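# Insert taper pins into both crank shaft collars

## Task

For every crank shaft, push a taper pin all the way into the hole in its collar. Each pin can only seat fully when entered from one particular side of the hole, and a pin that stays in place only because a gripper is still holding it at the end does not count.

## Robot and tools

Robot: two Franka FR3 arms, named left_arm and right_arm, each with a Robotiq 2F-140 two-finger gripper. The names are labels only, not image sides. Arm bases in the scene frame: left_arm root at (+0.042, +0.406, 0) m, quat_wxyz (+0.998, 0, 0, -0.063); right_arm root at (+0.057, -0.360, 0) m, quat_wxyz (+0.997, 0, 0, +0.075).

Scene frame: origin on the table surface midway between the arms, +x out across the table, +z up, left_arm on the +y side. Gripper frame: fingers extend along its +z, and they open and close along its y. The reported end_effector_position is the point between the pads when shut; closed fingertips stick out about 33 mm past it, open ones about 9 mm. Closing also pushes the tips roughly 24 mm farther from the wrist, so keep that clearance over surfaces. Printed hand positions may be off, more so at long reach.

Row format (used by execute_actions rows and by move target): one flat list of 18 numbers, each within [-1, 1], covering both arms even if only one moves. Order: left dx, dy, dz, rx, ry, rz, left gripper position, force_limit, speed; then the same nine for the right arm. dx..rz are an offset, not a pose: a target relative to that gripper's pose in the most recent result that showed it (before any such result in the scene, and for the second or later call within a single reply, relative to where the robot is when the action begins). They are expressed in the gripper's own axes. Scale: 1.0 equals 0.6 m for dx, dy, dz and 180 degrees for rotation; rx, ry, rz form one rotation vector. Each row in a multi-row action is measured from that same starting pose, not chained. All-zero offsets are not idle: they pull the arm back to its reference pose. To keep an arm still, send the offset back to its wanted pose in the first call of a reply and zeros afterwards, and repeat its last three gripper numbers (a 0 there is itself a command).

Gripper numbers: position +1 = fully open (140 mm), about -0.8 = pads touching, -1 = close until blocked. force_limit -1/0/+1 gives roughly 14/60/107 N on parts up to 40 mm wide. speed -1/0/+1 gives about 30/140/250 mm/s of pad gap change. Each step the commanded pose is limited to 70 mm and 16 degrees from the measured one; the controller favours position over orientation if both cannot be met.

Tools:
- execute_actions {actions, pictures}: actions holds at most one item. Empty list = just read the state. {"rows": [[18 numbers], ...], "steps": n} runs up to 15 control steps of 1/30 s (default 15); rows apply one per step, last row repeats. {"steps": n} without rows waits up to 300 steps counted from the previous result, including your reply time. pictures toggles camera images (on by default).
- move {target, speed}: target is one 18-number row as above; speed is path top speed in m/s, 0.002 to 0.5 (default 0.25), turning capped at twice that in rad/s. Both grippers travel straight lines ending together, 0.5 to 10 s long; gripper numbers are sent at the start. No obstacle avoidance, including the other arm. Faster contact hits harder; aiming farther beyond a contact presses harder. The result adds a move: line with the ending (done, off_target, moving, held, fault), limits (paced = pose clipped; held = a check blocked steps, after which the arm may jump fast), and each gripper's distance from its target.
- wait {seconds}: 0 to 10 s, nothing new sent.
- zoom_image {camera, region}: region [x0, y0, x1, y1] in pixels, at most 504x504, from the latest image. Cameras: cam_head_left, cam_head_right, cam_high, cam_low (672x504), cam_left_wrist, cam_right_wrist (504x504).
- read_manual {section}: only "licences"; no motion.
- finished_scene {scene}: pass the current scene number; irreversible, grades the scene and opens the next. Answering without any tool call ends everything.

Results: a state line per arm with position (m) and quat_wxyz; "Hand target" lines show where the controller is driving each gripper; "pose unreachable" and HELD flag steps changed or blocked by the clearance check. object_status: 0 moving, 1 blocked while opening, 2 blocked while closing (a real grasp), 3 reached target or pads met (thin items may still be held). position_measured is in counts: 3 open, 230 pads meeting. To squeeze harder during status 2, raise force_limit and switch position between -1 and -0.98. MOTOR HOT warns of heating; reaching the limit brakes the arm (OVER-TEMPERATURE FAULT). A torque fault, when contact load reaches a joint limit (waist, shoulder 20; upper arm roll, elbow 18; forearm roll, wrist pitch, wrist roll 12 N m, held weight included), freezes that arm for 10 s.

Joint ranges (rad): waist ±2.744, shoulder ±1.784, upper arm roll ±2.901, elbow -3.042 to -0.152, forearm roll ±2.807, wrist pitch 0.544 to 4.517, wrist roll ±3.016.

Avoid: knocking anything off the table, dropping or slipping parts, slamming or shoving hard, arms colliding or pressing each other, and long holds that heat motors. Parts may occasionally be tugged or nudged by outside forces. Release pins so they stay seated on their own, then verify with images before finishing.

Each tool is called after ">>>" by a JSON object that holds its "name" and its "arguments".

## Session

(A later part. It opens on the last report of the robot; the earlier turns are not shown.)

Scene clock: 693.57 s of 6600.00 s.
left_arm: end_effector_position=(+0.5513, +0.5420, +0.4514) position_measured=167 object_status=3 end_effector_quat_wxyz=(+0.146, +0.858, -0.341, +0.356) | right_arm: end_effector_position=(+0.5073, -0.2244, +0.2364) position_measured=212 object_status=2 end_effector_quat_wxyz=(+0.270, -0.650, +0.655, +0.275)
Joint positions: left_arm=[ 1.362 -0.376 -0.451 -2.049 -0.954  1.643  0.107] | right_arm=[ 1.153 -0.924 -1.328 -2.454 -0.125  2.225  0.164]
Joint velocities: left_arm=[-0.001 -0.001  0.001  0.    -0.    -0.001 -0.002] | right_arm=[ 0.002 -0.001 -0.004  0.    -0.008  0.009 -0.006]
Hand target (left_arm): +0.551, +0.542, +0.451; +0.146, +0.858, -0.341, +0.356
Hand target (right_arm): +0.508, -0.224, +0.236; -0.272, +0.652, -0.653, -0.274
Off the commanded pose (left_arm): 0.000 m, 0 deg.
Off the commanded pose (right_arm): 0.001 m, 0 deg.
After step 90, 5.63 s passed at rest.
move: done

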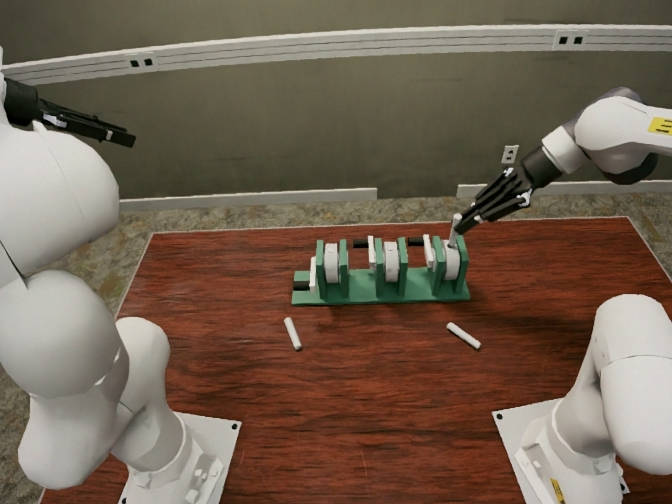

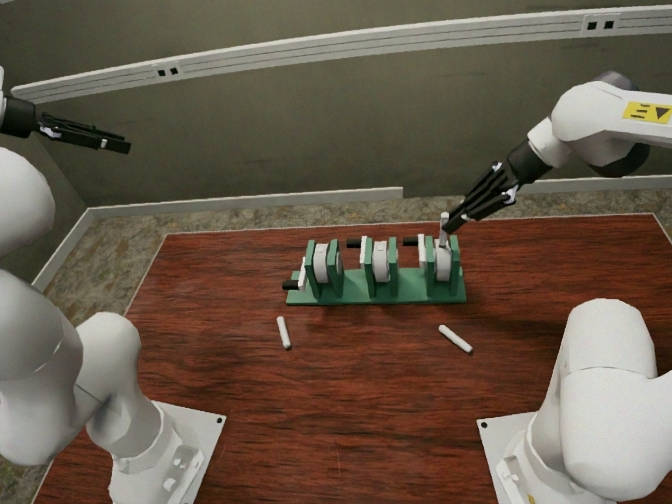

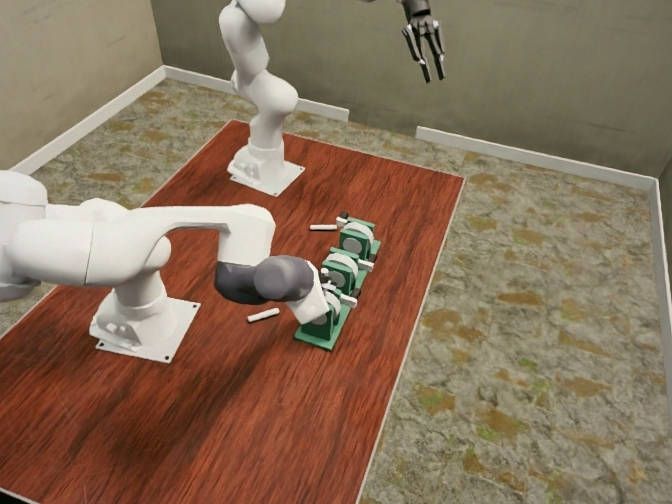

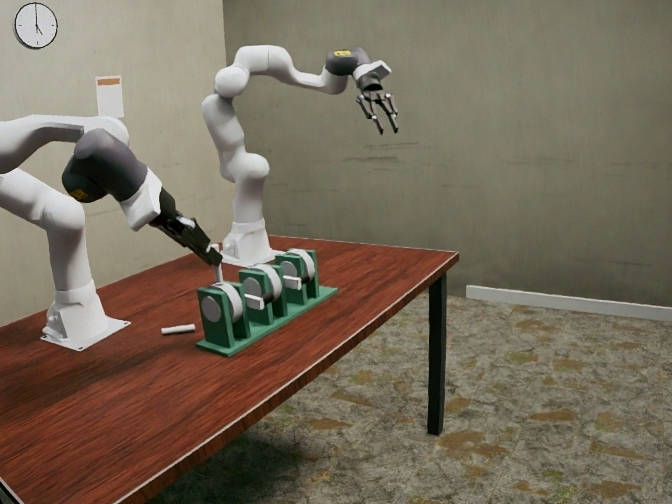

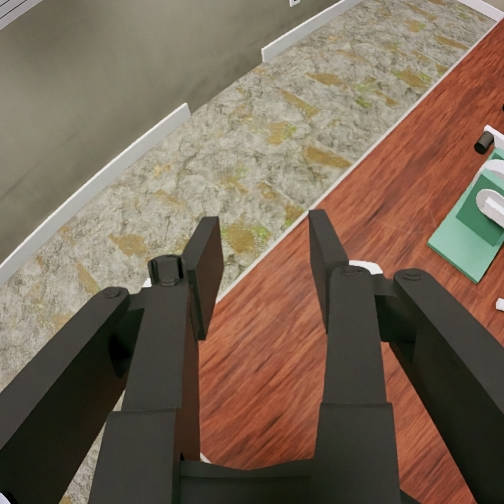

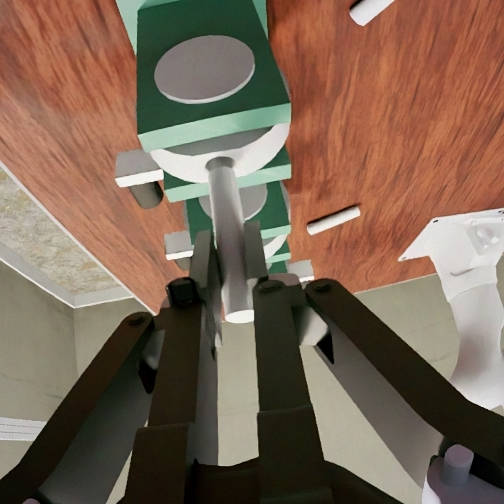

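>>> {"name": "move", "arguments": {"target": [0,0,0,0,0,0,-0.3,0,0, 0.0391,-0.003,0.0457,0,0,-0.002,-1,0.6,-0.8], "speed": 0.015}}

Scene clock: 703.10 s of 6600.00 s.
left_arm: end_effector_position=(+0.5513, +0.5420, +0.4514) position_measured=167 object_status=3 end_effector_quat_wxyz=(+0.146, +0.858, -0.341, +0.356) | right_arm: end_effector_position=(+0.5067, -0.2226, +0.1995) position_measured=212 object_status=2 end_effector_quat_wxyz=(+0.267, -0.651, +0.655, +0.276)
Joint positions: left_arm=[ 1.362 -0.376 -0.451 -2.049 -0.954  1.643  0.107] | right_arm=[ 1.202 -0.927 -1.419 -2.484 -0.166  2.29   0.141]
Joint velocities: left_arm=[ 0.001  0.    -0.    -0.001 -0.001 -0.001 -0.   ] | right_arm=[ 0.003 -0.006 -0.004 -0.002 -0.008  0.002 -0.001]
Hand target (left_arm): +0.551, +0.542, +0.451; +0.146, +0.858, -0.341, +0.356
Hand target (right_arm): +0.508, -0.222, +0.199; -0.270, +0.652, -0.653, -0.274
Off the commanded pose (left_arm): 0.000 m, 0 deg.
Off the commanded pose (right_arm): 0.002 m, 1 deg.
After step 90, 3.90 s passed at rest.
move: done

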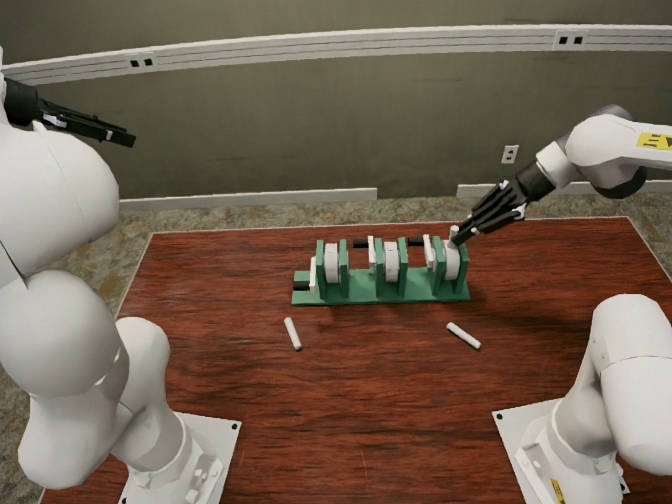

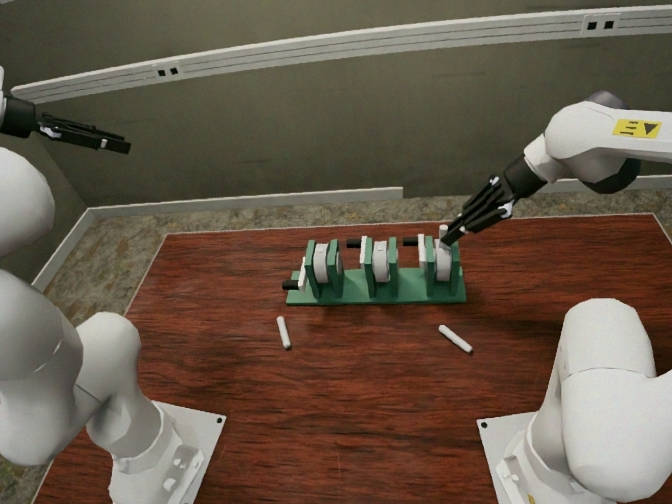

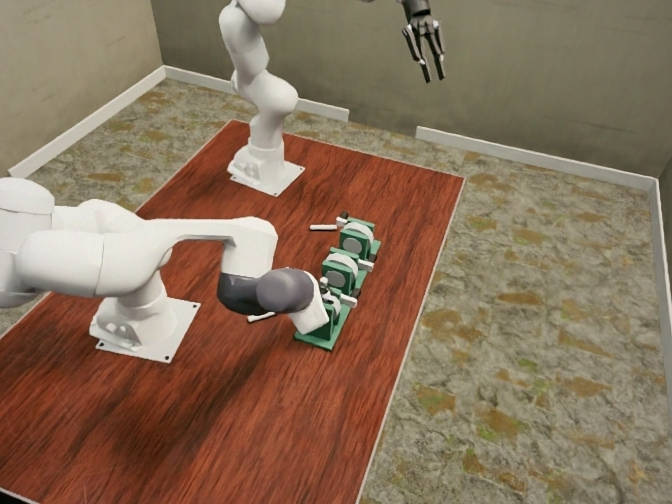

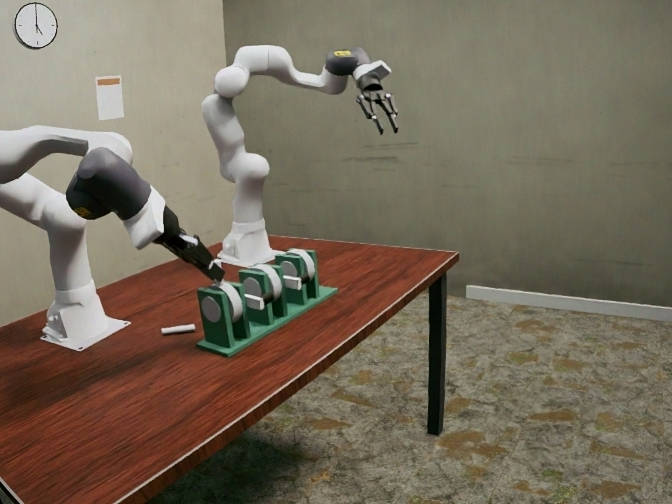

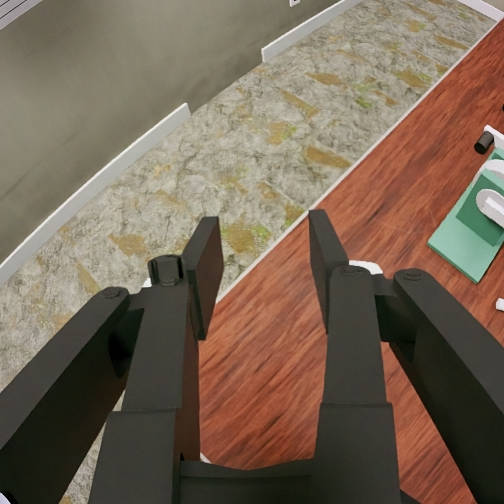

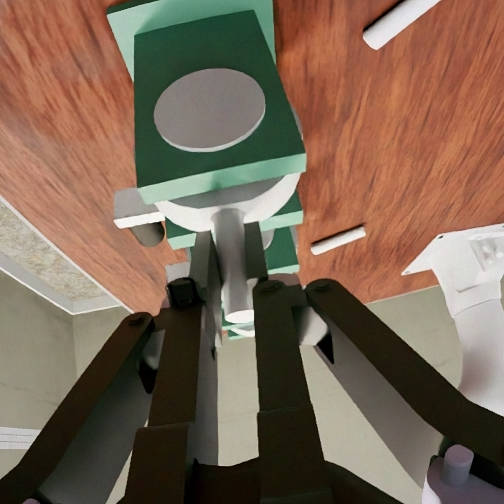

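>>> {"name": "move", "arguments": {"target": [0,0,0,0,0,0,-0.3,0,0, 0,0,0,0,0,0,-0.45,0.6,-0.5], "speed": 0.02}}

>>> {"name": "move", "arguments": {"target": [0,0,0,0,0,0,-0.3,0,0, -0.03,0,-0.1,0,0,0,-0.45,0.6,-0.5], "speed": 0.12}}

>>> {"name": "zoom_image", "arguments": {"camera": "cam_head_left", "region": [290, 215, 490, 305]}}

>>> {"name": "zoom_image", "arguments": {"camera": "cam_low", "region": [185, 235, 345, 355]}}

Scene clock: 710.37 s of 6600.00 s.
left_arm: end_effector_position=(+0.5513, +0.5420, +0.4514) position_measured=167 object_status=3 end_effector_quat_wxyz=(+0.146, +0.858, -0.341, +0.356) | right_arm: end_effector_position=(+0.5067, -0.2225, +0.1993) position_measured=186 object_status=3 end_effector_quat_wxyz=(+0.267, -0.651, +0.655, +0.276)
Joint positions: left_arm=[ 1.362 -0.376 -0.451 -2.049 -0.954  1.643  0.107] | right_arm=[ 1.202 -0.928 -1.42  -2.484 -0.167  2.291  0.141]
Joint velocities: left_arm=[ 0.     0.     0.    -0.001  0.001  0.001 -0.   ] | right_arm=[ 0.001 -0.    -0.    -0.001 -0.    -0.     0.002]
Hand target (left_arm): +0.551, +0.542, +0.451; +0.146, +0.858, -0.341, +0.356
Hand target (right_arm): +0.507, -0.223, +0.200; -0.267, +0.651, -0.655, -0.276
Off the commanded pose (left_arm): 0.000 m, 0 deg.
Off the commanded pose (right_arm): 0.000 m, 0 deg.
After step 90, 3.57 s passed at rest.
move: done

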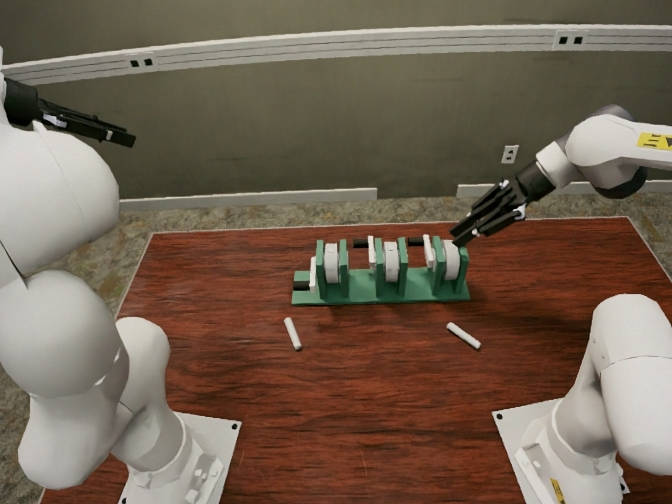

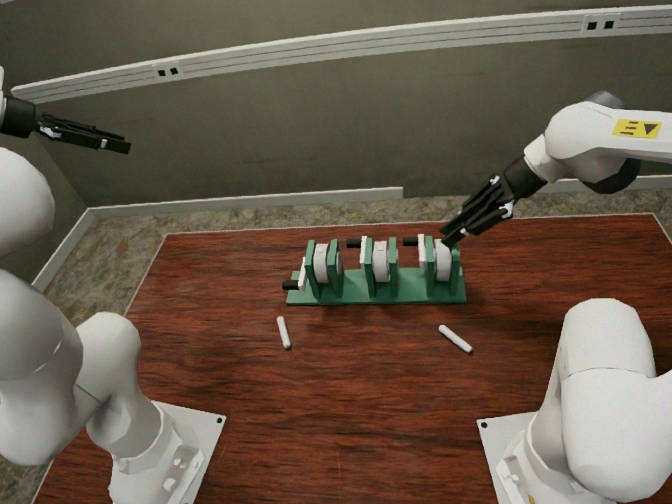

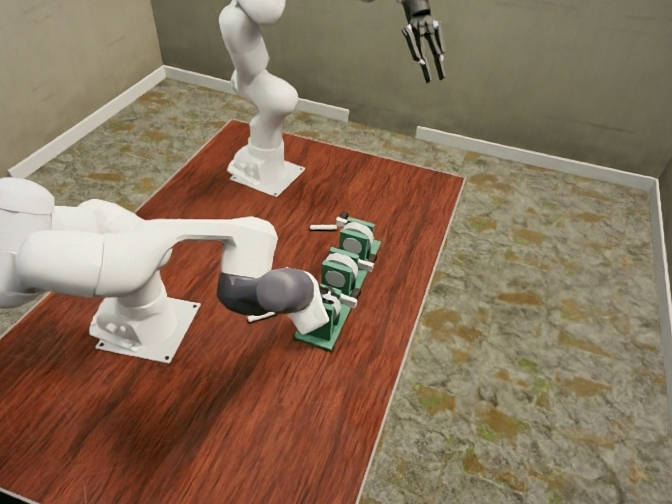

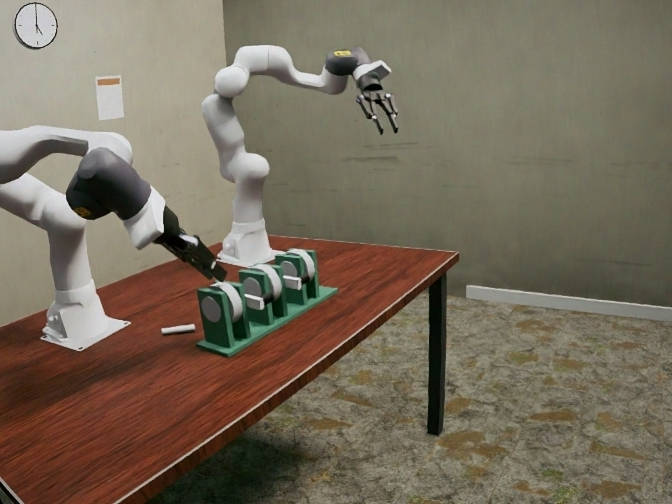

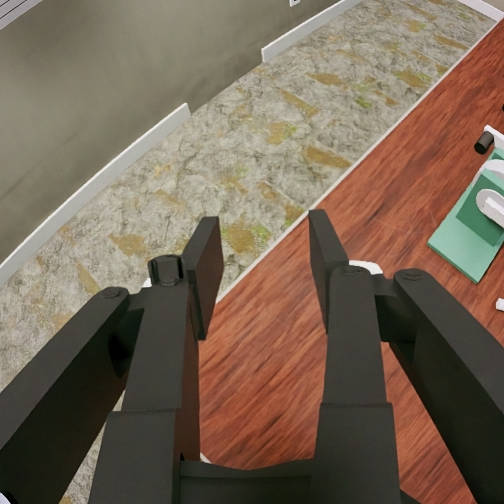

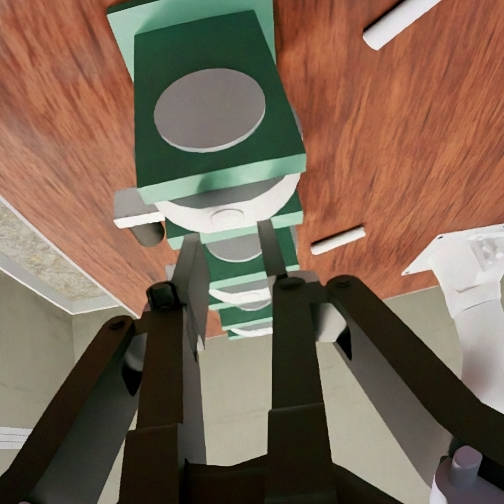

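Scene clock: 711.50 s of 6600.00 s.
left_arm: end_effector_position=(+0.5513, +0.5420, +0.4514) position_measured=167 object_status=3 end_effector_quat_wxyz=(+0.146, +0.858, -0.341, +0.356) | right_arm: end_effector_position=(+0.5085, -0.2512, +0.2546) position_measured=186 object_status=3 end_effector_quat_wxyz=(+0.269, -0.653, +0.653, +0.275)
Joint positions: left_arm=[ 1.362 -0.376 -0.451 -2.049 -0.954  1.643  0.107] | right_arm=[ 1.113 -0.944 -1.306 -2.4   -0.131  2.131  0.153]
Joint velocities: left_arm=[-0.     0.001  0.001  0.     0.002 -0.    -0.001] | right_arm=[-0.001  0.001  0.    -0.     0.002 -0.011  0.002]
Hand target (left_arm): +0.551, +0.542, +0.451; +0.146, +0.858, -0.341, +0.356
Hand target (right_arm): +0.508, -0.252, +0.256; -0.268, +0.651, -0.654, -0.276
Off the commanded pose (left_arm): 0.000 m, 0 deg.
Off the commanded pose (right_arm): 0.002 m, 0 deg.
move: done

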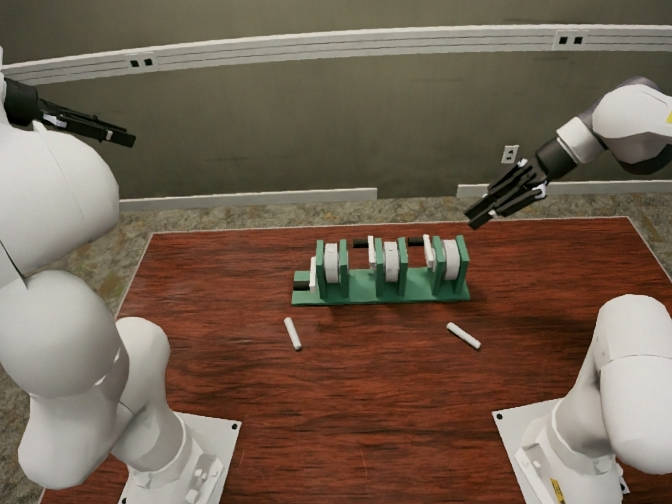

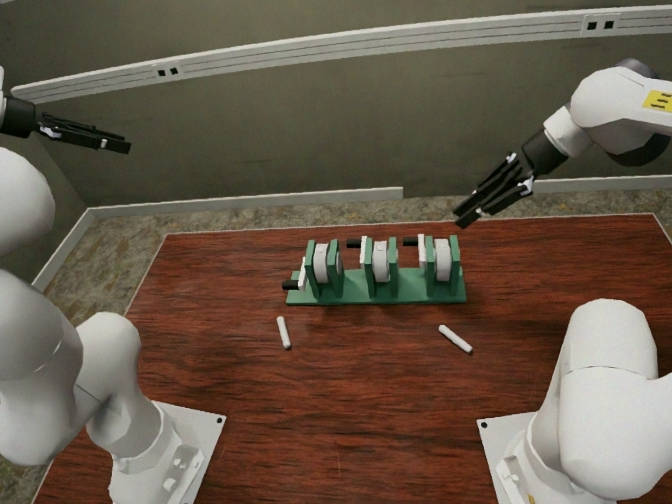

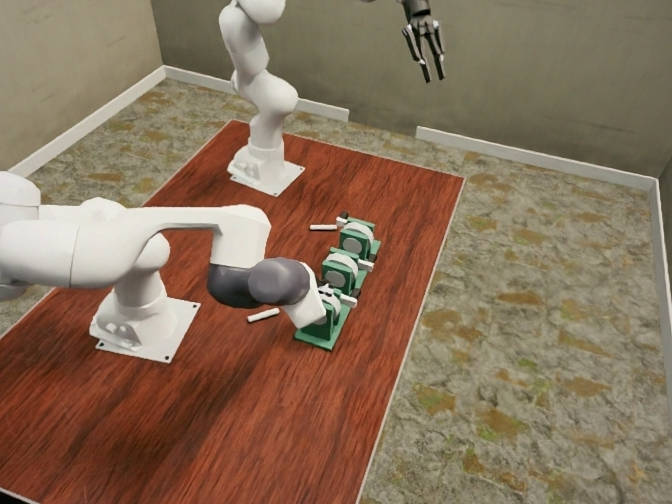

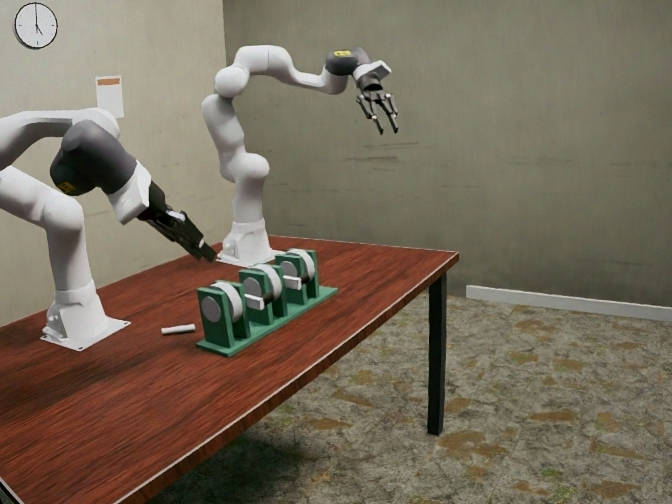

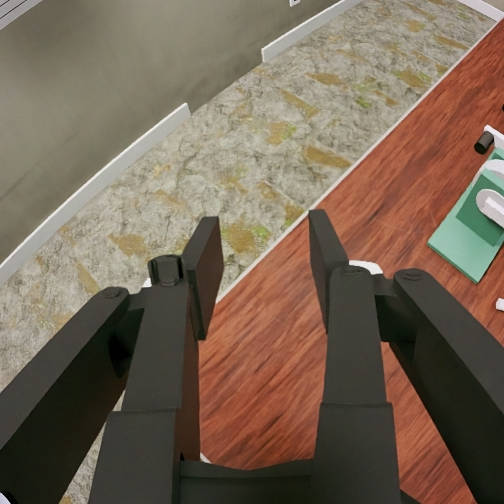

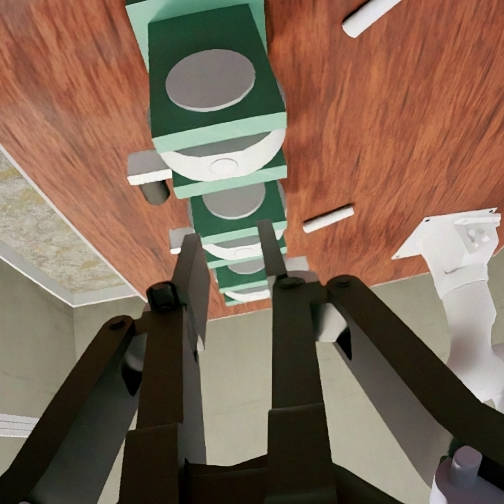

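Region (290, 215, 490, 305) of cam_head_left's 672x504 image, scaled by 2.520, with more detail than that image has; it fills the top 227 rows of this view, and the rest is white.

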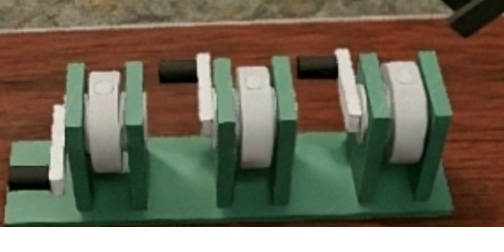

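Region (185, 235, 345, 355) of cam_low's 672x504 image, scaled by 3.150, with more detail than that image has; it fills the top 378 rows of this view, and the rest is white.

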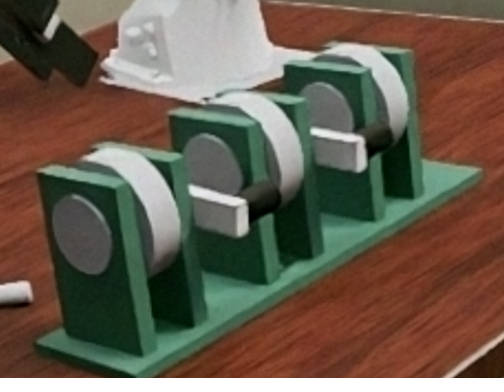

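All three pins are flush.

>>> {"name": "finished_scene", "arguments": {"scene": 1}}

The scene is finished: the task was done.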